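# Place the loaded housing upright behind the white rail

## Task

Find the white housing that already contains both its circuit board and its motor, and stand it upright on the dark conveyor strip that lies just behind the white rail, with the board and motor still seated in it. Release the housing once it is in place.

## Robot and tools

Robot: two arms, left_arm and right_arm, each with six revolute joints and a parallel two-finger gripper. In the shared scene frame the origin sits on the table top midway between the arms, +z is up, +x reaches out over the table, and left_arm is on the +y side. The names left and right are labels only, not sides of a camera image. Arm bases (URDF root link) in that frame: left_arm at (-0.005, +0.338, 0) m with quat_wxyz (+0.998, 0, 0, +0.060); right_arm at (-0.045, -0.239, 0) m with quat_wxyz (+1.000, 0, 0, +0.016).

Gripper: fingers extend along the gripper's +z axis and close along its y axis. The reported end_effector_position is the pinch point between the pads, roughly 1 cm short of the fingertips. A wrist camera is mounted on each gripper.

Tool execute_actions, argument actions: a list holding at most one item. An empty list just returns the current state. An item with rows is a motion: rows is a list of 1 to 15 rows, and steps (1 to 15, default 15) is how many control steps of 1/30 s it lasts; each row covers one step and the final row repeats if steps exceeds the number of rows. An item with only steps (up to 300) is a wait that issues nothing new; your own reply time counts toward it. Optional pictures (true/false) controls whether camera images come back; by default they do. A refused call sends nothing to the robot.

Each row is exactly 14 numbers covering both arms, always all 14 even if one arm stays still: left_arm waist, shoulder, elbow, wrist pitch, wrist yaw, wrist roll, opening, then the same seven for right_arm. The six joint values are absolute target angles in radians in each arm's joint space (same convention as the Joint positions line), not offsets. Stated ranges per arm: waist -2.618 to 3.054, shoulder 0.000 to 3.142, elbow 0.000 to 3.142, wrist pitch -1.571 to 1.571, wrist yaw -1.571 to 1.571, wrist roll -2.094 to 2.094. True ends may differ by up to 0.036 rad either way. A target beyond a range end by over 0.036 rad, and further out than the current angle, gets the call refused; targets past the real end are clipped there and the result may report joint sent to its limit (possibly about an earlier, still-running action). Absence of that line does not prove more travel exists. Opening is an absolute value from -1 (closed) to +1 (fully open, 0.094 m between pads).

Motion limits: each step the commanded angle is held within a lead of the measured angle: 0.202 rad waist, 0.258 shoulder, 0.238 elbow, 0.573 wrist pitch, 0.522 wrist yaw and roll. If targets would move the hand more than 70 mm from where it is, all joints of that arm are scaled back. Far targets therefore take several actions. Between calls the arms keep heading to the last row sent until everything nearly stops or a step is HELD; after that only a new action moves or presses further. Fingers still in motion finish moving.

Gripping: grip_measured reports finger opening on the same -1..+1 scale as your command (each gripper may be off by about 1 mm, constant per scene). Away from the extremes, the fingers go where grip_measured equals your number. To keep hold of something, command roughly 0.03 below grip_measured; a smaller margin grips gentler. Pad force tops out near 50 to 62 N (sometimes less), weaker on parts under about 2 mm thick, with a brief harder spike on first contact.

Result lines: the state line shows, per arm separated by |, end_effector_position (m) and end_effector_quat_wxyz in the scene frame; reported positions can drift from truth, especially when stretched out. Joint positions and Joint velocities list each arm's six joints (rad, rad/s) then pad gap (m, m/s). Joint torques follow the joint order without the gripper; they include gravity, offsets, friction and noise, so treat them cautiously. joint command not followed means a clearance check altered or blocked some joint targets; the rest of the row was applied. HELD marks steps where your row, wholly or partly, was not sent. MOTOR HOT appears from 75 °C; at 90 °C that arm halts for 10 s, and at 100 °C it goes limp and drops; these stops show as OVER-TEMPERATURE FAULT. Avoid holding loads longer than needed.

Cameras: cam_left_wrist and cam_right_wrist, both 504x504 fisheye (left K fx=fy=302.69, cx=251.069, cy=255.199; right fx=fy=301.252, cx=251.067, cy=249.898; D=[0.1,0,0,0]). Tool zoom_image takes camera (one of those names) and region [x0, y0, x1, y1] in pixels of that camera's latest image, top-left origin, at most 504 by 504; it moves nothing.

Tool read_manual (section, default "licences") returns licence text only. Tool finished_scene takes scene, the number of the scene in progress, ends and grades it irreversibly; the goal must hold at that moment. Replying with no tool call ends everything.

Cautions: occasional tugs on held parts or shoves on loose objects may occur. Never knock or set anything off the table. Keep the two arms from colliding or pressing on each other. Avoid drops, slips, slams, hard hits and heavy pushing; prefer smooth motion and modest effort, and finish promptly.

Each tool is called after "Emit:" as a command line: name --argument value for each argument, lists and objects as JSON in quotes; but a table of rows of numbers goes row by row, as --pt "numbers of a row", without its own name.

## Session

Emit:
execute_actions --actions '[]'

Scene clock: 0.00 s of 4240.00 s.
left_arm: end_effector_position=(+0.2908, +0.4129, +0.2695) grip_measured=+1.000 end_effector_quat_wxyz=(+0.569, -0.083, +0.805, -0.147) | right_arm: end_effector_position=(+0.3071, -0.3769, +0.1194) grip_measured=+1.000 end_effector_quat_wxyz=(+0.489, +0.102, +0.802, +0.329)
Joint positions: left_arm=[ 0.538  0.868  0.764 -0.335  0.757 -0.044  0.094] | right_arm=[-0.855  1.676  0.778  0.043 -1.154 -0.092  0.094]
Joint velocities: left_arm=[ 0.007  0.002 -0.002 -0.007 -0.007 -0.022  0.   ] | right_arm=[ 0.002 -0.002 -0.012 -0.022 -0.066 -0.007  0.   ]
Joint torques (N m, as the arm reports them, + toward a larger angle): no reading

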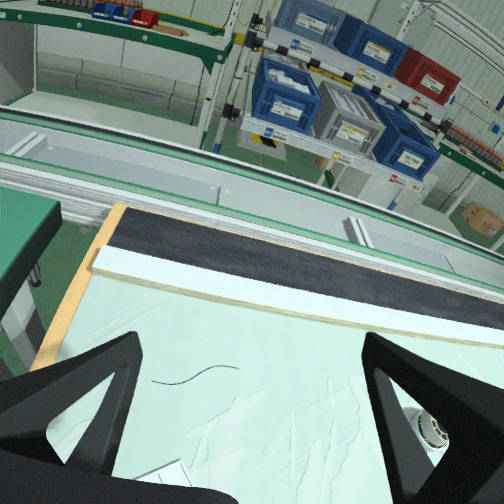

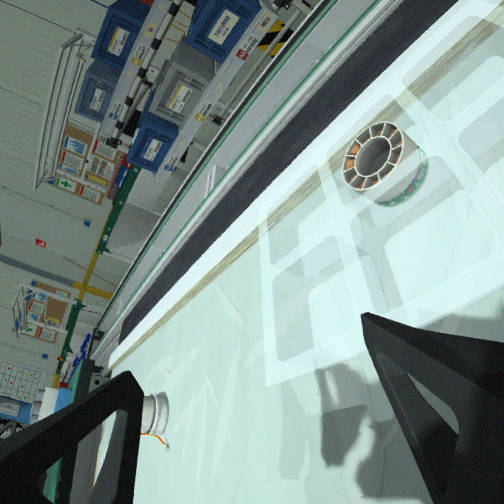

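Emit:
execute_actions --actions '[{"rows":[[-0.7,1.3,1.0,-0.7,0,0,1,-0.855,1.676,0.778,0.043,-1.154,-0.092,1]]}]' --pictures false

Emit:
execute_actions --actions '[{"steps":20}]'

Scene clock: 2.60 s of 4240.00 s.
left_arm: end_effector_position=(+0.3151, +0.2113, +0.1441) grip_measured=+1.000 end_effector_quat_wxyz=(+0.279, +0.173, +0.942, -0.069) | right_arm: end_effector_position=(+0.3072, -0.3772, +0.1191) grip_measured=+1.000 end_effector_quat_wxyz=(+0.489, +0.102, +0.802, +0.328)
Joint positions: left_arm=[-0.48   1.328  0.996 -0.656  0.035 -0.008  0.094] | right_arm=[-0.855  1.676  0.778  0.043 -1.151 -0.092  0.094]
Joint velocities: left_arm=[-2.083  0.007 -0.027 -0.037 -0.256 -0.081  0.   ] | right_arm=[-0.002  0.007 -0.007  0.007 -0.022 -0.037  0.   ]
Joint torques (N m, as the arm reports them, + toward a larger angle): left_arm=[-0.11 -6.52  7.59  0.94  0.02  0.08] | right_arm=[ 0.   -8.35  6.63  1.12 -0.41  0.03]
Steps of this call (steps 1 to 63: nothing new was sent; steps 64 to 78: all 15 steps of this action). Readings (joint positions):
64: left_arm=[0.506 0.897 0.802 -0.400 0.677 -0.038] | right_arm=[-0.855 1.676 0.778 0.043 -1.153 -0.092]
65: left_arm=[0.438 0.968 0.873 -0.467 0.575 -0.033] | right_arm=[-0.855 1.676 0.778 0.043 -1.153 -0.092]
67: left_arm=[0.300 1.130 0.978 -0.505 0.389 -0.024] | right_arm=[-0.855 1.676 0.778 0.043 -1.152 -0.092]
71: left_arm=[0.032 1.321 1.000 -0.585 0.151 -0.015] | right_arm=[-0.855 1.676 0.778 0.043 -1.152 -0.092]
78: the state above

Scene clock: 3.27 s of 4240.00 s.
left_arm: end_effector_position=(+0.2758, +0.1490, +0.1403) grip_measured=+1.000 end_effector_quat_wxyz=(+0.260, +0.279, +0.920, -0.084) | right_arm: end_effector_position=(+0.3072, -0.3773, +0.1190) grip_measured=+1.000 end_effector_quat_wxyz=(+0.489, +0.102, +0.802, +0.328)
Joint positions: left_arm=[-0.71   1.328  0.996 -0.684  0.008 -0.004  0.094] | right_arm=[-0.855  1.676  0.778  0.043 -1.151 -0.092  0.094]
Joint velocities: left_arm=[ 0.007 -0.012  0.002 -0.007 -0.051 -0.007  0.   ] | right_arm=[-0.012 -0.007 -0.002 -0.037  0.051 -0.007  0.   ]
Joint torques (N m, as the arm reports them, + toward a larger angle): left_arm=[ 0.69 -6.31  7.39  1.12 -0.08  0.05] | right_arm=[ 0.02 -8.35  6.62  1.12 -0.42  0.03]
Steps of this call (steps 1 to 20: the robot went on to your last target). Readings (joint positions):
1: left_arm=[-0.554 1.328 0.996 -0.658 0.029 -0.007] | right_arm=[-0.855 1.676 0.778 0.043 -1.151 -0.092]
2: left_arm=[-0.621 1.328 0.996 -0.659 0.028 -0.007] | right_arm=[-0.855 1.676 0.778 0.043 -1.151 -0.092]
4: left_arm=[-0.702 1.328 0.996 -0.665 0.031 -0.004] | right_arm=[-0.855 1.676 0.778 0.043 -1.151 -0.092]
8: left_arm=[-0.711 1.328 0.996 -0.677 0.021 -0.004] | right_arm=[-0.855 1.676 0.778 0.043 -1.151 -0.092]
20: the state above

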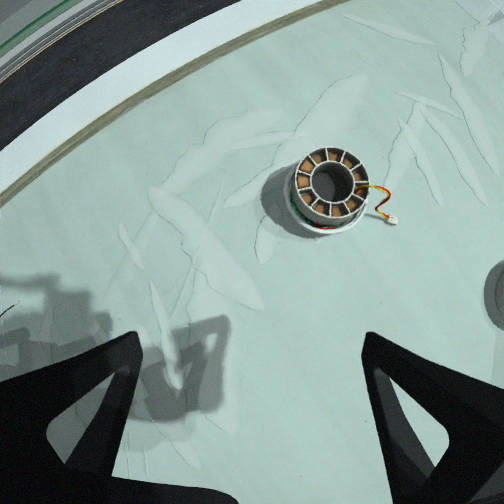

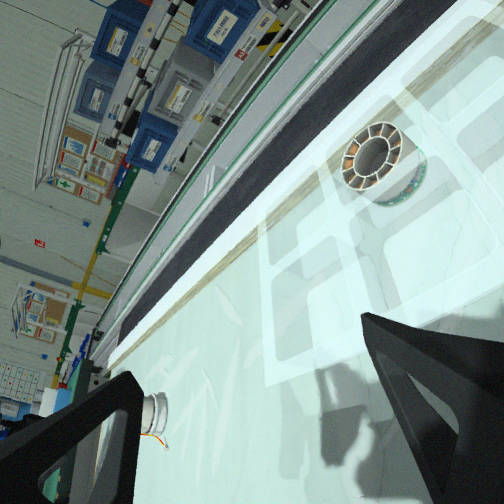

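Emit:
execute_actions --actions '[{"rows":[[-0.85,1.61,0.81,-0.08,0,0,1,-0.855,1.676,0.778,0.043,-1.154,-0.092,1]]}]' --pictures false

Emit:
execute_actions --actions '[{"steps":15}]'

Scene clock: 9.23 s of 4240.00 s.
left_arm: end_effector_position=(+0.2859, +0.0776, +0.0388) grip_measured=+1.000 end_effector_quat_wxyz=(+0.283, +0.339, +0.890, -0.110) | right_arm: end_effector_position=(+0.3072, -0.3773, +0.1190) grip_measured=+1.000 end_effector_quat_wxyz=(+0.489, +0.102, +0.802, +0.328)
Joint positions: left_arm=[-0.851  1.635  0.804 -0.121  0.002 -0.004  0.094] | right_arm=[-0.855  1.676  0.778  0.043 -1.151 -0.092  0.094]
Joint velocities: left_arm=[ 0.002 -0.017  0.002  0.271 -0.051 -0.081  0.   ] | right_arm=[ 0.017 -0.002  0.012  0.007  0.066 -0.022  0.   ]
Joint torques (N m, as the arm reports them, + toward a larger angle): left_arm=[-0.03 -8.25  6.65  1.39 -0.02  0.04] | right_arm=[ 0.01 -8.35  6.63  1.12 -0.42  0.03]
Steps of this call (steps 1 to 15: the robot went on to your last target; steps 16 to 90: nothing new was sent; then 2.47 s passed at rest; steps 91 to 105: all 15 steps of this action). Readings (joint positions):
91: left_arm=[-0.719 1.340 0.983 -0.645 0.002 -0.004] | right_arm=[-0.855 1.676 0.778 0.043 -1.151 -0.092]
92: left_arm=[-0.738 1.367 0.966 -0.566 -0.001 -0.004] | right_arm=[-0.855 1.676 0.778 0.043 -1.151 -0.092]
94: left_arm=[-0.787 1.464 0.926 -0.409 -0.002 -0.004] | right_arm=[-0.855 1.676 0.778 0.043 -1.151 -0.092]
98: left_arm=[-0.849 1.624 0.829 -0.218 0.002 -0.004] | right_arm=[-0.855 1.676 0.778 0.043 -1.151 -0.092]
105: the state above

Scene clock: 9.73 s of 4240.00 s.
left_arm: end_effector_position=(+0.2913, +0.0728, +0.0442) grip_measured=+1.000 end_effector_quat_wxyz=(+0.299, +0.337, +0.885, -0.116) | right_arm: end_effector_position=(+0.3072, -0.3773, +0.1190) grip_measured=+1.000 end_effector_quat_wxyz=(+0.489, +0.102, +0.802, +0.328)
Joint positions: left_arm=[-0.851  1.635  0.804 -0.085  0.002 -0.004  0.094] | right_arm=[-0.855  1.676  0.778  0.043 -1.151 -0.092  0.094]
Joint velocities: left_arm=[ 0.002  0.007 -0.007 -0.051 -0.007 -0.022  0.   ] | right_arm=[ 0.007 -0.022 -0.002 -0.066 -0.007 -0.022  0.   ]
Joint torques (N m, as the arm reports them, + toward a larger angle): left_arm=[ 0.03 -8.23  6.85  1.49 -0.04  0.06] | right_arm=[ 0.01 -8.35  6.62  1.12 -0.42  0.03]
Steps of this call (steps 1 to 15: the robot went on to your last target). Readings (joint positions):
1: left_arm=[-0.851 1.635 0.804 -0.113 0.002 -0.004] | right_arm=[-0.855 1.676 0.778 0.043 -1.151 -0.092]
2: left_arm=[-0.851 1.635 0.804 -0.107 0.002 -0.004] | right_arm=[-0.855 1.676 0.778 0.043 -1.151 -0.092]
4: left_arm=[-0.851 1.635 0.804 -0.097 0.002 -0.004] | right_arm=[-0.855 1.676 0.778 0.043 -1.151 -0.092]
8: left_arm=[-0.851 1.635 0.804 -0.089 0.002 -0.004] | right_arm=[-0.855 1.676 0.778 0.043 -1.151 -0.092]
15: the state above

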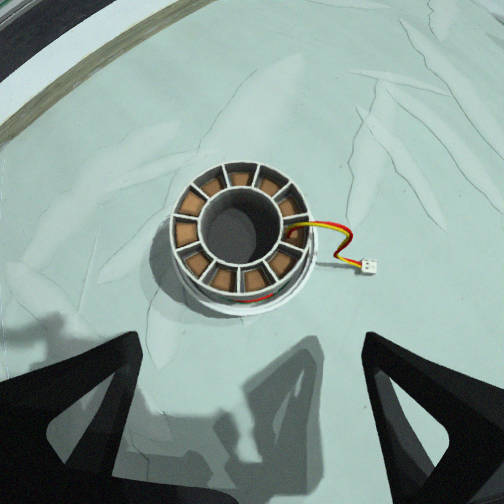

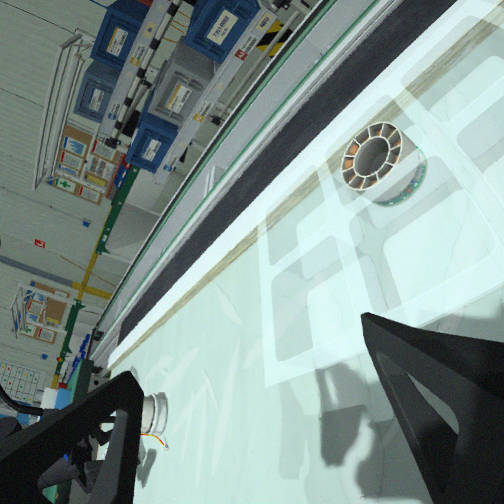

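Emit:
execute_actions --actions '[{"rows":[[-0.826,1.64,0.8,-0.03,0,0,0.72,-0.855,1.676,0.778,0.043,-1.154,-0.092,1],[-0.826,1.66,0.8,0.01,0,0,0.72,-0.855,1.676,0.778,0.043,-1.154,-0.092,1],[-0.826,1.68,0.8,0.04,0,0,0.72,-0.855,1.676,0.778,0.043,-1.154,-0.092,1],[-0.826,1.7,0.8,0.06,0,0,0.72,-0.855,1.676,0.778,0.043,-1.154,-0.092,1],[-0.826,1.72,0.8,0.06,0,0,0.72,-0.855,1.676,0.778,0.043,-1.154,-0.092,1],[-0.826,1.735,0.8,0.06,0,0,0.72,-0.855,1.676,0.778,0.043,-1.154,-0.092,1]]}]'

Emit:
execute_actions --actions '[{"rows":[[-0.826,1.75,0.83,0.055,0,0,0.72,-0.855,1.676,0.778,0.043,-1.154,-0.092,1],[-0.826,1.77,0.855,0.05,0,0,0.72,-0.855,1.676,0.778,0.043,-1.154,-0.092,1],[-0.826,1.79,0.88,0.04,0,0,0.72,-0.855,1.676,0.778,0.043,-1.154,-0.092,1],[-0.826,1.81,0.905,0.035,0,0,0.72,-0.855,1.676,0.778,0.043,-1.154,-0.092,1],[-0.826,1.83,0.93,0.03,0,0,0.72,-0.855,1.676,0.778,0.043,-1.154,-0.092,1],[-0.826,1.85,0.955,0.02,0,0,0.72,-0.855,1.676,0.778,0.043,-1.154,-0.092,1],[-0.826,1.87,0.98,0.015,0,0,0.72,-0.855,1.676,0.778,0.043,-1.154,-0.092,1],[-0.826,1.885,0.99,0.015,0,0,0.72,-0.855,1.676,0.778,0.043,-1.154,-0.092,1]]}]'

Scene clock: 18.63 s of 4240.00 s.
left_arm: end_effector_position=(+0.3087, +0.0658, +0.0274) grip_measured=+0.722 end_effector_quat_wxyz=(+0.316, +0.328, +0.882, -0.120) | right_arm: end_effector_position=(+0.3072, -0.3773, +0.1190) grip_measured=+1.000 end_effector_quat_wxyz=(+0.489, +0.102, +0.802, +0.328)
Joint positions: left_arm=[-0.835  1.731  0.804  0.047  0.003 -0.004  0.081] | right_arm=[-0.855  1.676  0.778  0.043 -1.151 -0.092  0.094]
Joint velocities: left_arm=[-0.002 -0.007 -0.012  0.095 -0.022  0.007 -0.   ] | right_arm=[ 0.012 -0.007 -0.007  0.022  0.051 -0.037  0.   ]
Joint torques (N m, as the arm reports them, + toward a larger angle): left_arm=[ 0.67 -6.68  5.83  1.56 -0.03  0.05] | right_arm=[ 0.02 -8.33  6.64  1.12 -0.42  0.03]
Steps of this call (steps 1 to 15: the robot went on to your last target; steps 16 to 90: nothing new was sent; then 5.40 s passed at rest; steps 91 to 105: all 15 steps of this action). Readings (joint positions):
91: left_arm=[-0.849 1.635 0.804 -0.080 0.003 -0.004] | right_arm=[-0.855 1.676 0.778 0.043 -1.151 -0.092]
92: left_arm=[-0.846 1.637 0.804 -0.069 0.003 -0.004] | right_arm=[-0.855 1.676 0.778 0.043 -1.151 -0.092]
94: left_arm=[-0.839 1.651 0.804 -0.025 0.003 -0.004] | right_arm=[-0.855 1.676 0.778 0.043 -1.151 -0.092]
98: left_arm=[-0.835 1.713 0.804 0.031 0.003 -0.004] | right_arm=[-0.855 1.676 0.778 0.043 -1.151 -0.092]
105: the state above

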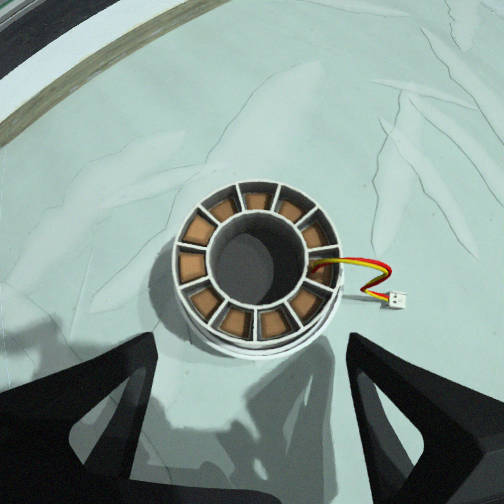

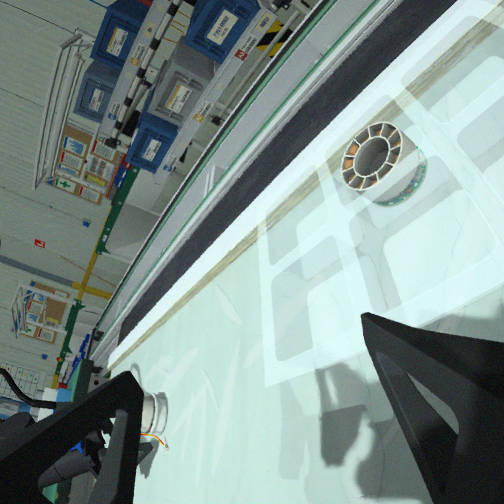

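Scene clock: 19.13 s of 4240.00 s.
left_arm: end_effector_position=(+0.3381, +0.0402, +0.0219) grip_measured=+0.722 end_effector_quat_wxyz=(+0.317, +0.328, +0.882, -0.120) | right_arm: end_effector_position=(+0.3072, -0.3773, +0.1190) grip_measured=+1.000 end_effector_quat_wxyz=(+0.489, +0.102, +0.802, +0.328)
Joint positions: left_arm=[-0.835  1.873  0.96   0.033  0.003 -0.004  0.081] | right_arm=[-0.855  1.676  0.778  0.043 -1.151 -0.092  0.094]
Joint velocities: left_arm=[-0.002 -0.002 -0.017 -0.051  0.066  0.095  0.   ] | right_arm=[-0.002 -0.007  0.002 -0.051 -0.022 -0.051  0.   ]
Joint torques (N m, as the arm reports them, + toward a larger angle): left_arm=[ 0.67 -7.5   8.33  1.37 -0.02  0.03] | right_arm=[ 0.01 -8.34  6.64  1.12 -0.42  0.03]
Steps of this call (steps 1 to 15: all 15 steps of this action). Readings (joint positions):
1: left_arm=[-0.835 1.731 0.804 0.048 0.003 -0.004] | right_arm=[-0.855 1.676 0.778 0.043 -1.151 -0.092]
2: left_arm=[-0.835 1.734 0.806 0.048 0.003 -0.004] | right_arm=[-0.855 1.676 0.778 0.043 -1.151 -0.092]
4: left_arm=[-0.835 1.758 0.832 0.044 0.003 -0.004] | right_arm=[-0.855 1.676 0.778 0.043 -1.151 -0.092]
8: left_arm=[-0.835 1.843 0.927 0.037 0.003 -0.004] | right_arm=[-0.855 1.676 0.778 0.043 -1.151 -0.092]
15: the state above

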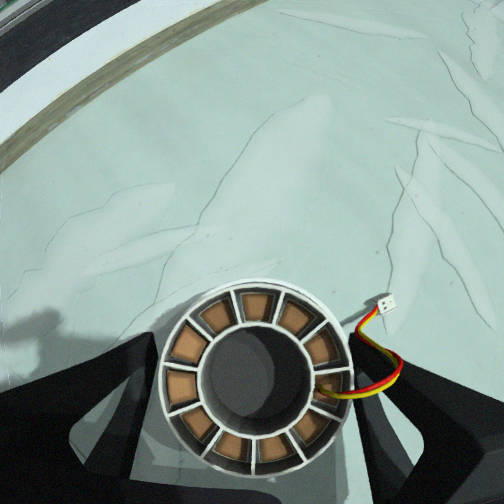

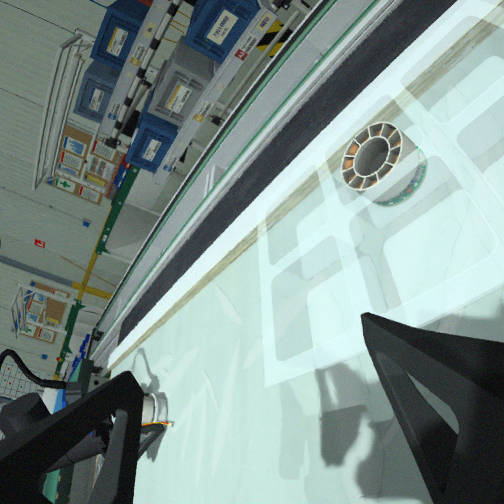

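Emit:
execute_actions --actions '[{"rows":[[-0.84,1.875,0.97,-0.005,0,0,0.72,-0.855,1.676,0.778,0.043,-1.154,-0.092,1],[-0.84,1.875,0.97,-0.005,0,0,0.7,-0.855,1.676,0.778,0.043,-1.154,-0.092,1],[-0.84,1.875,0.97,-0.005,0,0,0.67,-0.855,1.676,0.778,0.043,-1.154,-0.092,1],[-0.84,1.875,0.97,-0.005,0,0,0.64,-0.855,1.676,0.778,0.043,-1.154,-0.092,1],[-0.84,1.875,0.97,-0.005,0,0,0.6,-0.855,1.676,0.778,0.043,-1.154,-0.092,1],[-0.84,1.875,0.97,-0.005,0,0,0.56,-0.855,1.676,0.778,0.043,-1.154,-0.092,1],[-0.84,1.875,0.97,-0.005,0,0,0.52,-0.855,1.676,0.778,0.043,-1.154,-0.092,1],[-0.84,1.875,0.97,-0.005,0,0,0.48,-0.855,1.676,0.778,0.043,-1.154,-0.092,1],[-0.84,1.875,0.97,-0.005,0,0,0.44,-0.855,1.676,0.778,0.043,-1.154,-0.092,1],[-0.84,1.875,0.97,-0.005,0,0,0.41,-0.855,1.676,0.778,0.043,-1.154,-0.092,1],[-0.84,1.875,0.97,-0.005,0,0,0.38,-0.855,1.676,0.778,0.043,-1.154,-0.092,1]]}]'

Scene clock: 26.57 s of 4240.00 s.
left_arm: end_effector_position=(+0.3356, +0.0424, +0.0192) grip_measured=+0.416 end_effector_quat_wxyz=(+0.309, +0.329, +0.884, -0.118) | right_arm: end_effector_position=(+0.3072, -0.3773, +0.1190) grip_measured=+1.000 end_effector_quat_wxyz=(+0.489, +0.102, +0.802, +0.328)
Joint positions: left_arm=[-0.835  1.873  0.96   0.016  0.003 -0.004  0.067] | right_arm=[-0.855  1.676  0.778  0.043 -1.151 -0.092  0.094]
Joint velocities: left_arm=[-0.027  0.002  0.007  0.007 -0.051 -0.11   0.   ] | right_arm=[-0.017 -0.007 -0.002  0.022 -0.022  0.007  0.   ]
Joint torques (N m, as the arm reports them, + toward a larger angle): left_arm=[-0.41 -8.08  6.84  1.27 -0.08  0.03] | right_arm=[ 0.   -8.35  6.64  1.12 -0.42  0.03]
Steps of this call (steps 1 to 15: the robot went on to your last target; steps 16 to 90: nothing new was sent; then 3.93 s passed at rest; steps 91 to 105: all 15 steps of this action). Readings (joint positions):
91: left_arm=[-0.835 1.873 0.960 0.029 0.003 -0.004] | right_arm=[-0.855 1.676 0.778 0.043 -1.151 -0.092]
92: left_arm=[-0.835 1.873 0.960 0.027 0.003 -0.004] | right_arm=[-0.855 1.676 0.778 0.043 -1.151 -0.092]
94: left_arm=[-0.835 1.873 0.960 0.020 0.003 -0.004] | right_arm=[-0.855 1.676 0.778 0.043 -1.151 -0.092]
98: left_arm=[-0.835 1.873 0.960 0.017 0.003 -0.004] | right_arm=[-0.855 1.676 0.778 0.043 -1.151 -0.092]
105: the state above

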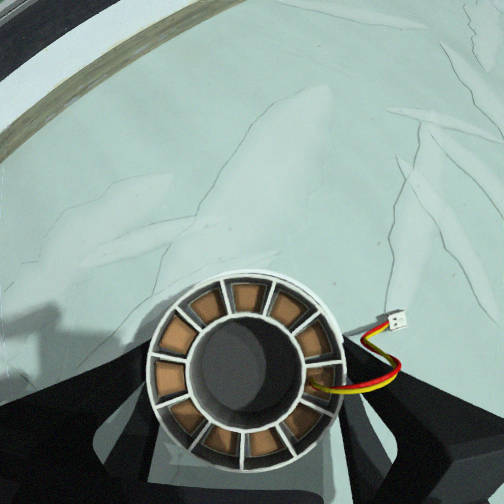

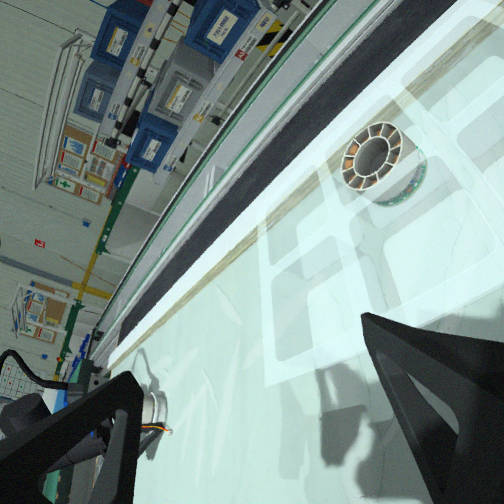

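Emit:
execute_actions --actions '[{"rows":[[-0.84,1.86,0.99,0.02,0,0,0.38,-0.855,1.676,0.778,0.043,-1.154,-0.092,1],[-0.84,1.86,1.01,0.02,0,0,0.38,-0.855,1.676,0.778,0.043,-1.154,-0.092,1],[-0.84,1.86,1.03,0,0,0,0.38,-0.855,1.676,0.778,0.043,-1.154,-0.092,1],[-0.84,1.86,1.06,-0.03,0,0,0.38,-0.855,1.676,0.778,0.043,-1.154,-0.092,1],[-0.83,1.86,1.09,-0.06,0,0,0.38,-0.855,1.676,0.778,0.043,-1.154,-0.092,1],[-0.81,1.86,1.12,-0.09,0,0,0.38,-0.855,1.676,0.778,0.043,-1.154,-0.092,1],[-0.79,1.86,1.15,-0.12,0,0,0.38,-0.855,1.676,0.778,0.043,-1.154,-0.092,1],[-0.76,1.86,1.18,-0.15,0,0,0.38,-0.855,1.676,0.778,0.043,-1.154,-0.092,1],[-0.73,1.86,1.21,-0.18,0,0,0.38,-0.855,1.676,0.778,0.043,-1.154,-0.092,1],[-0.7,1.86,1.24,-0.21,0,0,0.38,-0.855,1.676,0.778,0.043,-1.154,-0.092,1],[-0.67,1.87,1.28,-0.24,0,0,0.38,-0.855,1.676,0.778,0.043,-1.154,-0.092,1],[-0.64,1.88,1.32,-0.27,0,0,0.38,-0.855,1.676,0.778,0.043,-1.154,-0.092,1],[-0.61,1.9,1.36,-0.29,0,0,0.38,-0.855,1.676,0.778,0.043,-1.154,-0.092,1],[-0.58,1.92,1.41,-0.32,0,0,0.38,-0.855,1.676,0.778,0.043,-1.154,-0.092,1],[-0.55,1.95,1.46,-0.34,0,0,0.38,-0.855,1.676,0.778,0.043,-1.154,-0.092,1]]}]' --pictures false

Emit:
execute_actions --actions '[{"rows":[[-0.52,1.98,1.51,-0.36,0,0,0.38,-0.855,1.676,0.778,0.043,-1.154,-0.092,1],[-0.49,2.01,1.56,-0.38,0,0,0.38,-0.855,1.676,0.778,0.043,-1.154,-0.092,1],[-0.46,2.04,1.61,-0.4,0,0,0.38,-0.855,1.676,0.778,0.043,-1.154,-0.092,1],[-0.43,2.07,1.66,-0.42,0,0,0.38,-0.855,1.676,0.778,0.043,-1.154,-0.092,1],[-0.4,2.1,1.71,-0.44,0,0,0.38,-0.855,1.676,0.778,0.043,-1.154,-0.092,1],[-0.37,2.13,1.76,-0.46,0,0,0.38,-0.855,1.676,0.778,0.043,-1.154,-0.092,1],[-0.34,2.16,1.81,-0.48,0,0,0.38,-0.855,1.676,0.778,0.043,-1.154,-0.092,1],[-0.31,2.19,1.86,-0.5,0,0,0.38,-0.855,1.676,0.778,0.043,-1.154,-0.092,1],[-0.28,2.22,1.91,-0.52,0,0,0.38,-0.855,1.676,0.778,0.043,-1.154,-0.092,1],[-0.26,2.25,1.96,-0.54,0,0,0.38,-0.855,1.676,0.778,0.043,-1.154,-0.092,1],[-0.24,2.28,2.01,-0.56,0,0,0.38,-0.855,1.676,0.778,0.043,-1.154,-0.092,1],[-0.22,2.31,2.05,-0.57,0,0,0.38,-0.855,1.676,0.778,0.043,-1.154,-0.092,1],[-0.21,2.34,2.09,-0.57,0,0,0.38,-0.855,1.676,0.778,0.043,-1.154,-0.092,1],[-0.2,2.37,2.12,-0.57,0,0,0.38,-0.855,1.676,0.778,0.043,-1.154,-0.092,1],[-0.2,2.39,2.14,-0.57,0,0,0.38,-0.855,1.676,0.778,0.043,-1.154,-0.092,1]]}]' --pictures false

Emit:
execute_actions --actions '[{"steps":15}]'

Scene clock: 41.63 s of 4240.00 s.
left_arm: end_effector_position=(+0.4500, +0.0877, +0.1142) grip_measured=+0.416 end_effector_quat_wxyz=(+0.365, +0.230, +0.897, -0.100) | right_arm: end_effector_position=(+0.3072, -0.3773, +0.1190) grip_measured=+1.000 end_effector_quat_wxyz=(+0.489, +0.102, +0.802, +0.328)
Joint positions: left_arm=[-0.62   1.898  1.348 -0.244  0.012 -0.003  0.067] | right_arm=[-0.855  1.676  0.778  0.043 -1.151 -0.092  0.094]
Joint velocities: left_arm=[ 1.009  0.452  1.443 -0.623 -0.007 -0.007 -0.   ] | right_arm=[-0.022  0.007  0.022 -0.081  0.007  0.037  0.   ]
Joint torques (N m, as the arm reports them, + toward a larger angle): left_arm=[ 0.73 -7.68  8.91  1.67 -0.11  0.04] | right_arm=[ 0.   -8.34  6.64  1.11 -0.42  0.03]
Steps of this call (steps 1 to 15: the robot went on to your last target; steps 16 to 90: nothing new was sent; then 11.57 s passed at rest; steps 91 to 105: all 15 steps of this action). Readings (joint positions):
91: left_arm=[-0.835 1.873 0.960 0.017 0.003 -0.004] | right_arm=[-0.855 1.676 0.778 0.043 -1.151 -0.092]
92: left_arm=[-0.835 1.873 0.962 0.016 0.003 -0.004] | right_arm=[-0.855 1.676 0.778 0.043 -1.151 -0.092]
94: left_arm=[-0.835 1.873 0.978 -0.005 0.003 -0.004] | right_arm=[-0.855 1.676 0.778 0.043 -1.151 -0.092]
98: left_arm=[-0.821 1.873 1.077 -0.090 0.006 -0.004] | right_arm=[-0.855 1.676 0.778 0.043 -1.151 -0.092]
105: the state above

Scene clock: 42.13 s of 4240.00 s.
left_arm: end_effector_position=(+0.6202, +0.2874, +0.1131) grip_measured=+0.416 end_effector_quat_wxyz=(+0.369, +0.037, +0.929, -0.016) | right_arm: end_effector_position=(+0.3072, -0.3773, +0.1190) grip_measured=+1.000 end_effector_quat_wxyz=(+0.489, +0.102, +0.802, +0.328)
Joint positions: left_arm=[-0.201  2.347  2.055 -0.523  0.    -0.003  0.067] | right_arm=[-0.855  1.676  0.778  0.043 -1.151 -0.092  0.094]
Joint velocities: left_arm=[ 0.452  0.701  0.901 -0.198 -0.066 -0.051 -0.   ] | right_arm=[-0.012  0.022 -0.017  0.022  0.022 -0.066  0.   ]
Joint torques (N m, as the arm reports them, + toward a larger angle): left_arm=[ -2.19 -12.68   9.46   1.42   0.08   0.04] | right_arm=[ 0.   -8.35  6.62  1.12 -0.42  0.03]
Steps of this call (steps 1 to 15: all 15 steps of this action). Readings (joint positions):
1: left_arm=[-0.585 1.918 1.399 -0.263 0.011 -0.003] | right_arm=[-0.855 1.676 0.778 0.043 -1.151 -0.092]
2: left_arm=[-0.551 1.942 1.451 -0.281 0.010 -0.003] | right_arm=[-0.855 1.676 0.778 0.043 -1.151 -0.092]
4: left_arm=[-0.489 1.999 1.554 -0.315 0.008 -0.003] | right_arm=[-0.855 1.676 0.778 0.043 -1.151 -0.092]
8: left_arm=[-0.374 2.129 1.749 -0.396 0.007 -0.003] | right_arm=[-0.855 1.676 0.778 0.043 -1.151 -0.092]
15: the state above

Scene clock: 42.63 s of 4240.00 s.
left_arm: end_effector_position=(+0.6175, +0.2914, +0.0893) grip_measured=+0.416 end_effector_quat_wxyz=(+0.338, +0.034, +0.940, -0.012) | right_arm: end_effector_position=(+0.3072, -0.3773, +0.1190) grip_measured=+1.000 end_effector_quat_wxyz=(+0.489, +0.102, +0.802, +0.328)
Joint positions: left_arm=[-0.197  2.399  2.094 -0.576 -0.004 -0.003  0.067] | right_arm=[-0.855  1.676  0.778  0.043 -1.151 -0.092  0.094]
Joint velocities: left_arm=[ 0.007 -0.007  0.002 -0.051 -0.007 -0.007  0.001] | right_arm=[-0.007 -0.012 -0.007  0.007  0.051 -0.007  0.   ]
Joint torques (N m, as the arm reports them, + toward a larger angle): left_arm=[ -0.3  -13.72  10.76   1.58   0.03   0.01] | right_arm=[ 0.   -8.35  6.64  1.12 -0.42  0.03]
Steps of this call (steps 1 to 15: the robot went on to your last target). Readings (joint positions):
1: left_arm=[-0.188 2.367 2.079 -0.526 -0.003 -0.003] | right_arm=[-0.855 1.676 0.778 0.043 -1.151 -0.092]
2: left_arm=[-0.178 2.381 2.090 -0.530 -0.005 -0.003] | right_arm=[-0.855 1.676 0.778 0.043 -1.151 -0.092]
4: left_arm=[-0.172 2.393 2.094 -0.545 -0.008 -0.003] | right_arm=[-0.855 1.676 0.778 0.043 -1.151 -0.092]
8: left_arm=[-0.184 2.399 2.094 -0.572 -0.008 -0.003] | right_arm=[-0.855 1.676 0.778 0.043 -1.151 -0.092]
15: the state above

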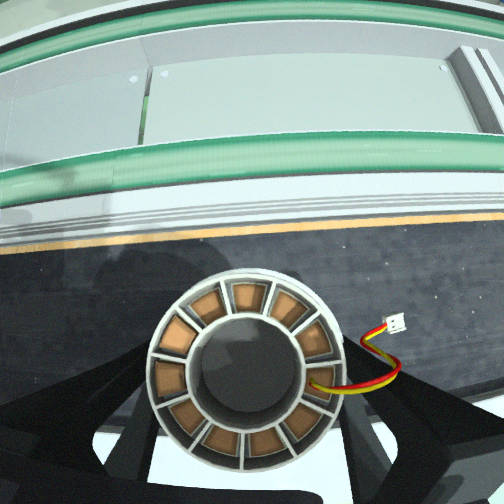

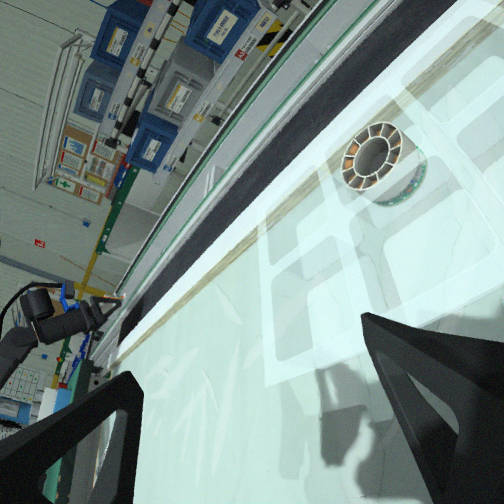

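Emit:
execute_actions --actions '[{"rows":[[-0.2,2.405,2.16,-0.57,0,0,0.38,-0.855,1.676,0.778,0.043,-1.154,-0.092,1],[-0.2,2.42,2.18,-0.57,0,0,0.38,-0.855,1.676,0.778,0.043,-1.154,-0.092,1],[-0.2,2.435,2.2,-0.57,0,0,0.38,-0.855,1.676,0.778,0.043,-1.154,-0.092,1],[-0.2,2.45,2.22,-0.57,0,0,0.38,-0.855,1.676,0.778,0.043,-1.154,-0.092,1],[-0.2,2.465,2.24,-0.57,0,0,0.38,-0.855,1.676,0.778,0.043,-1.154,-0.092,1],[-0.2,2.48,2.26,-0.57,0,0,0.38,-0.855,1.676,0.778,0.043,-1.154,-0.092,1],[-0.2,2.495,2.27,-0.57,0,0,0.38,-0.855,1.676,0.778,0.043,-1.154,-0.092,1],[-0.2,2.51,2.27,-0.56,0,0,0.38,-0.855,1.676,0.778,0.043,-1.154,-0.092,1],[-0.2,2.525,2.27,-0.55,0,0,0.38,-0.855,1.676,0.778,0.043,-1.154,-0.092,1],[-0.2,2.54,2.27,-0.54,0,0,0.38,-0.855,1.676,0.778,0.043,-1.154,-0.092,1],[-0.2,2.55,2.27,-0.53,0,0,0.38,-0.855,1.676,0.778,0.043,-1.154,-0.092,1],[-0.2,2.56,2.27,-0.52,0,0,0.38,-0.855,1.676,0.778,0.043,-1.154,-0.092,1],[-0.2,2.57,2.27,-0.51,0,0,0.38,-0.855,1.676,0.778,0.043,-1.154,-0.092,1],[-0.2,2.58,2.27,-0.51,0,0,0.38,-0.855,1.676,0.778,0.043,-1.154,-0.092,1]]}]' --pictures false

Emit:
execute_actions --actions '[{"steps":15}]'

Scene clock: 51.97 s of 4240.00 s.
left_arm: end_effector_position=(+0.6469, +0.2891, +0.0540) grip_measured=+0.416 end_effector_quat_wxyz=(+0.347, +0.034, +0.937, -0.012) | right_arm: end_effector_position=(+0.3072, -0.3773, +0.1190) grip_measured=+1.000 end_effector_quat_wxyz=(+0.489, +0.102, +0.802, +0.328)
Joint positions: left_arm=[-0.197  2.561  2.239 -0.54  -0.004 -0.003  0.067] | right_arm=[-0.855  1.676  0.778  0.043 -1.151 -0.092  0.094]
Joint velocities: left_arm=[-0.002  0.408  0.007 -0.022  0.007  0.095 -0.   ] | right_arm=[-0.002  0.007  0.002  0.037 -0.037 -0.022  0.   ]
Joint torques (N m, as the arm reports them, + toward a larger angle): left_arm=[ -0.39 -14.33   9.53   1.81   0.05   0.01] | right_arm=[-0.01 -8.35  6.63  1.12 -0.42  0.03]
Steps of this call (steps 1 to 15: the robot went on to your last target; steps 16 to 90: nothing new was sent; then 5.83 s passed at rest; steps 91 to 105: all 15 steps of this action). Readings (joint positions):
91: left_arm=[-0.197 2.399 2.098 -0.579 -0.004 -0.003] | right_arm=[-0.855 1.676 0.778 0.043 -1.151 -0.092]
92: left_arm=[-0.197 2.405 2.108 -0.584 -0.004 -0.003] | right_arm=[-0.855 1.676 0.778 0.043 -1.151 -0.092]
94: left_arm=[-0.197 2.423 2.145 -0.586 -0.004 -0.003] | right_arm=[-0.855 1.676 0.778 0.043 -1.151 -0.092]
98: left_arm=[-0.197 2.472 2.222 -0.580 -0.004 -0.003] | right_arm=[-0.855 1.676 0.778 0.043 -1.151 -0.092]
105: the state above

Scene clock: 52.47 s of 4240.00 s.
left_arm: end_effector_position=(+0.6455, +0.2892, +0.0296) grip_measured=+0.416 end_effector_quat_wxyz=(+0.332, +0.034, +0.943, -0.011) | right_arm: end_effector_position=(+0.3072, -0.3773, +0.1190) grip_measured=+1.000 end_effector_quat_wxyz=(+0.489, +0.102, +0.802, +0.328)
Joint positions: left_arm=[-0.197  2.602  2.239 -0.531 -0.004 -0.003  0.067] | right_arm=[-0.855  1.676  0.778  0.043 -1.151 -0.092  0.094]
Joint velocities: left_arm=[ 0.007  0.012 -0.007  0.051 -0.037 -0.066 -0.   ] | right_arm=[-0.007 -0.007  0.002  0.022 -0.095  0.066  0.   ]
Joint torques (N m, as the arm reports them, + toward a larger angle): left_arm=[ -0.41 -15.51   9.53   1.72   0.06   0.01] | right_arm=[ 0.01 -8.36  6.62  1.12 -0.42  0.03]
Steps of this call (steps 1 to 15: the robot went on to your last target). Readings (joint positions):
1: left_arm=[-0.197 2.574 2.239 -0.540 -0.004 -0.003] | right_arm=[-0.855 1.676 0.778 0.043 -1.151 -0.092]
2: left_arm=[-0.197 2.585 2.239 -0.540 -0.004 -0.003] | right_arm=[-0.855 1.676 0.778 0.043 -1.151 -0.092]
4: left_arm=[-0.197 2.600 2.239 -0.541 -0.004 -0.003] | right_arm=[-0.855 1.676 0.778 0.043 -1.151 -0.092]
8: left_arm=[-0.197 2.602 2.239 -0.533 -0.004 -0.003] | right_arm=[-0.855 1.676 0.778 0.043 -1.151 -0.092]
15: the state above

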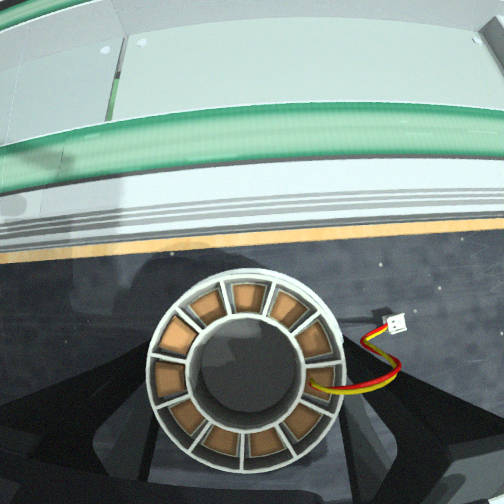

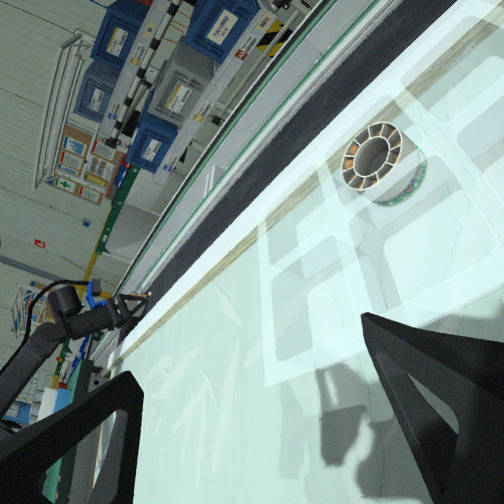

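Emit:
execute_actions --actions '[{"rows":[[-0.2,2.595,2.27,-0.5,0,0,0.38,-0.855,1.676,0.778,0.043,-1.154,-0.092,1],[-0.2,2.605,2.27,-0.5,0,0,0.38,-0.855,1.676,0.778,0.043,-1.154,-0.092,1],[-0.2,2.615,2.27,-0.495,0,0,0.38,-0.855,1.676,0.778,0.043,-1.154,-0.092,1]]}]' --pictures false

Emit:
execute_actions --actions '[{"rows":[[-0.2,2.615,2.27,-0.495,0,0,0.7,-0.855,1.676,0.778,0.043,-1.154,-0.092,1],[-0.2,2.61,2.25,-0.495,0,0,0.7,-0.855,1.676,0.778,0.043,-1.154,-0.092,1],[-0.2,2.6,2.24,-0.495,0,0,0.7,-0.855,1.676,0.778,0.043,-1.154,-0.092,1],[-0.2,2.59,2.24,-0.495,0,0,0.7,-0.855,1.676,0.778,0.043,-1.154,-0.092,1],[-0.2,2.57,2.23,-0.495,0,0,0.7,-0.855,1.676,0.778,0.043,-1.154,-0.092,1],[-0.2,2.55,2.21,-0.495,0,0,0.7,-0.855,1.676,0.778,0.043,-1.154,-0.092,1],[-0.2,2.53,2.19,-0.495,0,0,0.7,-0.855,1.676,0.778,0.043,-1.154,-0.092,1],[-0.2,2.51,2.165,-0.495,0,0,0.7,-0.855,1.676,0.778,0.043,-1.154,-0.092,1],[-0.2,2.49,2.14,-0.495,0,0,0.7,-0.855,1.676,0.778,0.043,-1.154,-0.092,1],[-0.2,2.47,2.115,-0.495,0,0,0.7,-0.855,1.676,0.778,0.043,-1.154,-0.092,1],[-0.2,2.45,2.09,-0.495,0,0,0.7,-0.855,1.676,0.778,0.043,-1.154,-0.092,1],[-0.2,2.43,2.065,-0.495,0,0,0.7,-0.855,1.676,0.778,0.043,-1.154,-0.092,1],[-0.2,2.41,2.04,-0.495,0,0,0.7,-0.855,1.676,0.778,0.043,-1.154,-0.092,1],[-0.2,2.39,2.02,-0.495,0,0,0.7,-0.855,1.676,0.778,0.043,-1.154,-0.092,1],[-0.2,2.37,2.0,-0.495,0,0,0.7,-0.855,1.676,0.778,0.043,-1.154,-0.092,1]]}]'

Emit:
execute_actions --actions '[{"rows":[[-0.2,2.34,1.97,-0.495,0,0,0.7,-0.855,1.676,0.778,0.043,-1.154,-0.092,1],[-0.2,2.31,1.94,-0.495,0,0,0.7,-0.855,1.676,0.778,0.043,-1.154,-0.092,1],[-0.2,2.28,1.91,-0.495,0,0,0.7,-0.855,1.676,0.778,0.043,-1.154,-0.092,1],[-0.2,2.25,1.88,-0.495,0,0,0.7,-0.855,1.676,0.778,0.043,-1.154,-0.092,1]]}]'

Scene clock: 63.17 s of 4240.00 s.
left_arm: end_effector_position=(+0.6475, +0.2890, +0.0273) grip_measured=+0.416 end_effector_quat_wxyz=(+0.335, +0.034, +0.942, -0.012) | right_arm: end_effector_position=(+0.3072, -0.3773, +0.1190) grip_measured=+1.000 end_effector_quat_wxyz=(+0.489, +0.102, +0.802, +0.328)
Joint positions: left_arm=[-0.197  2.609  2.239 -0.517 -0.004 -0.003  0.067] | right_arm=[-0.855  1.676  0.778  0.043 -1.151 -0.092  0.094]
Joint velocities: left_arm=[-0.002 -0.002  0.002 -0.051 -0.022 -0.022  0.002] | right_arm=[ 0.007  0.007 -0.017 -0.051 -0.007  0.007  0.   ]
Joint torques (N m, as the arm reports them, + toward a larger angle): left_arm=[ -0.23 -13.52   9.54   1.72   0.04   0.06] | right_arm=[ 0.   -8.36  6.63  1.12 -0.42  0.03]
Steps of this call (steps 1 to 15: the robot went on to your last target; steps 16 to 90: nothing new was sent; then 7.20 s passed at rest; steps 91 to 105: all 15 steps of this action). Readings (joint positions):
91: left_arm=[-0.197 2.602 2.239 -0.530 -0.004 -0.003] | right_arm=[-0.855 1.676 0.778 0.043 -1.151 -0.092]
92: left_arm=[-0.197 2.602 2.239 -0.530 -0.004 -0.003] | right_arm=[-0.855 1.676 0.778 0.043 -1.151 -0.092]
94: left_arm=[-0.197 2.603 2.239 -0.525 -0.004 -0.003] | right_arm=[-0.855 1.676 0.778 0.043 -1.151 -0.092]
98: left_arm=[-0.197 2.609 2.239 -0.519 -0.004 -0.003] | right_arm=[-0.855 1.676 0.778 0.043 -1.151 -0.092]
105: the state above

Scene clock: 63.67 s of 4240.00 s.
left_arm: end_effector_position=(+0.6241, +0.2908, +0.0722) grip_measured=+0.698 end_effector_quat_wxyz=(+0.347, +0.034, +0.937, -0.012) | right_arm: end_effector_position=(+0.3072, -0.3773, +0.1190) grip_measured=+1.000 end_effector_quat_wxyz=(+0.489, +0.102, +0.802, +0.328)
Joint positions: left_arm=[-0.197  2.424  2.059 -0.496 -0.004 -0.003  0.08 ] | right_arm=[-0.855  1.676  0.778  0.043 -1.151 -0.092  0.094]
Joint velocities: left_arm=[-0.012 -0.637 -0.579 -0.007 -0.022  0.022 -0.   ] | right_arm=[-0.007 -0.007 -0.017 -0.037  0.007  0.007  0.   ]
Joint torques (N m, as the arm reports them, + toward a larger angle): left_arm=[ -0.28 -14.12   5.62   1.51   0.03   0.06] | right_arm=[ 0.   -8.33  6.63  1.12 -0.42  0.03]
Steps of this call (steps 1 to 15: all 15 steps of this action). Readings (joint positions):
1: left_arm=[-0.197 2.609 2.239 -0.517 -0.004 -0.003] | right_arm=[-0.855 1.676 0.778 0.043 -1.151 -0.092]
2: left_arm=[-0.197 2.609 2.239 -0.515 -0.004 -0.003] | right_arm=[-0.855 1.676 0.778 0.043 -1.151 -0.092]
4: left_arm=[-0.197 2.609 2.239 -0.508 -0.004 -0.003] | right_arm=[-0.855 1.676 0.778 0.043 -1.151 -0.092]
8: left_arm=[-0.197 2.581 2.210 -0.503 -0.004 -0.003] | right_arm=[-0.855 1.676 0.778 0.043 -1.151 -0.092]
15: the state above

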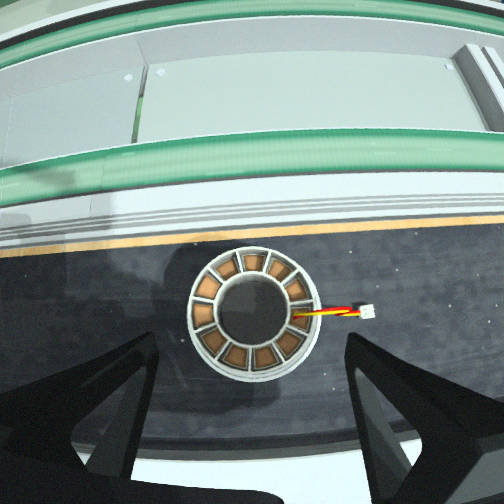

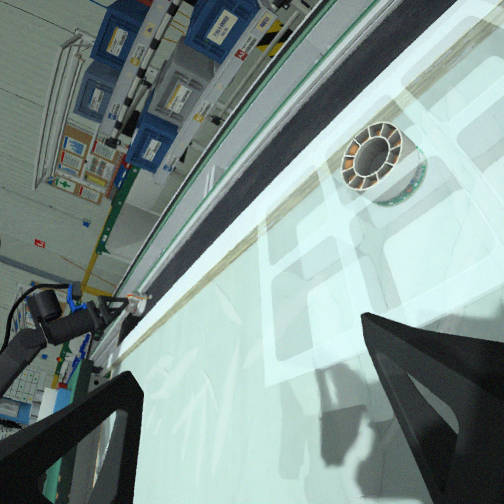

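Scene clock: 64.17 s of 4240.00 s.
left_arm: end_effector_position=(+0.5971, +0.2929, +0.1104) grip_measured=+0.698 end_effector_quat_wxyz=(+0.358, +0.034, +0.933, -0.013) | right_arm: end_effector_position=(+0.3072, -0.3773, +0.1190) grip_measured=+1.000 end_effector_quat_wxyz=(+0.489, +0.102, +0.802, +0.328)
Joint positions: left_arm=[-0.197  2.256  1.905 -0.488 -0.004 -0.003  0.08 ] | right_arm=[-0.855  1.676  0.778  0.043 -1.151 -0.092  0.094]
Joint velocities: left_arm=[-0.012 -0.007 -0.056  0.081 -0.022  0.037 -0.   ] | right_arm=[-0.022  0.002  0.002  0.007  0.051 -0.051  0.   ]
Joint torques (N m, as the arm reports them, + toward a larger angle): left_arm=[ -0.3  -12.55   5.66   1.5    0.01   0.06] | right_arm=[ 0.   -8.34  6.63  1.11 -0.42  0.03]
Steps of this call (steps 1 to 15: all 15 steps of this action). Readings (joint positions):
1: left_arm=[-0.197 2.400 2.037 -0.494 -0.004 -0.003] | right_arm=[-0.855 1.676 0.778 0.043 -1.151 -0.092]
2: left_arm=[-0.197 2.375 2.011 -0.492 -0.004 -0.003] | right_arm=[-0.855 1.676 0.778 0.043 -1.151 -0.092]
4: left_arm=[-0.197 2.320 1.952 -0.490 -0.004 -0.003] | right_arm=[-0.855 1.676 0.778 0.043 -1.151 -0.092]
8: left_arm=[-0.197 2.261 1.911 -0.494 -0.004 -0.003] | right_arm=[-0.855 1.676 0.778 0.043 -1.151 -0.092]
15: the state above

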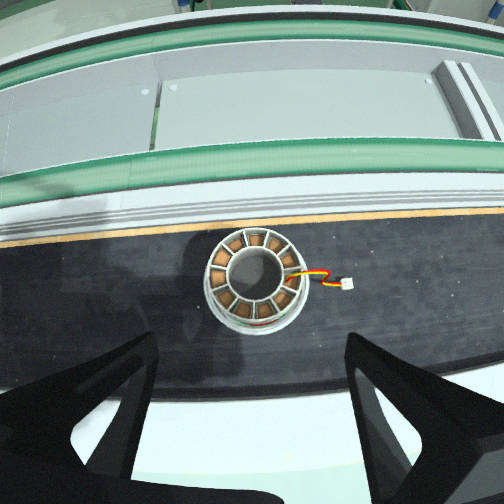

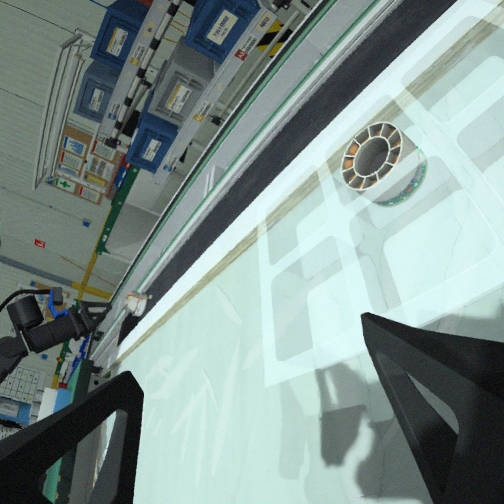

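Emit:
finished_scene --scene 2

The scene is finished: the task was done.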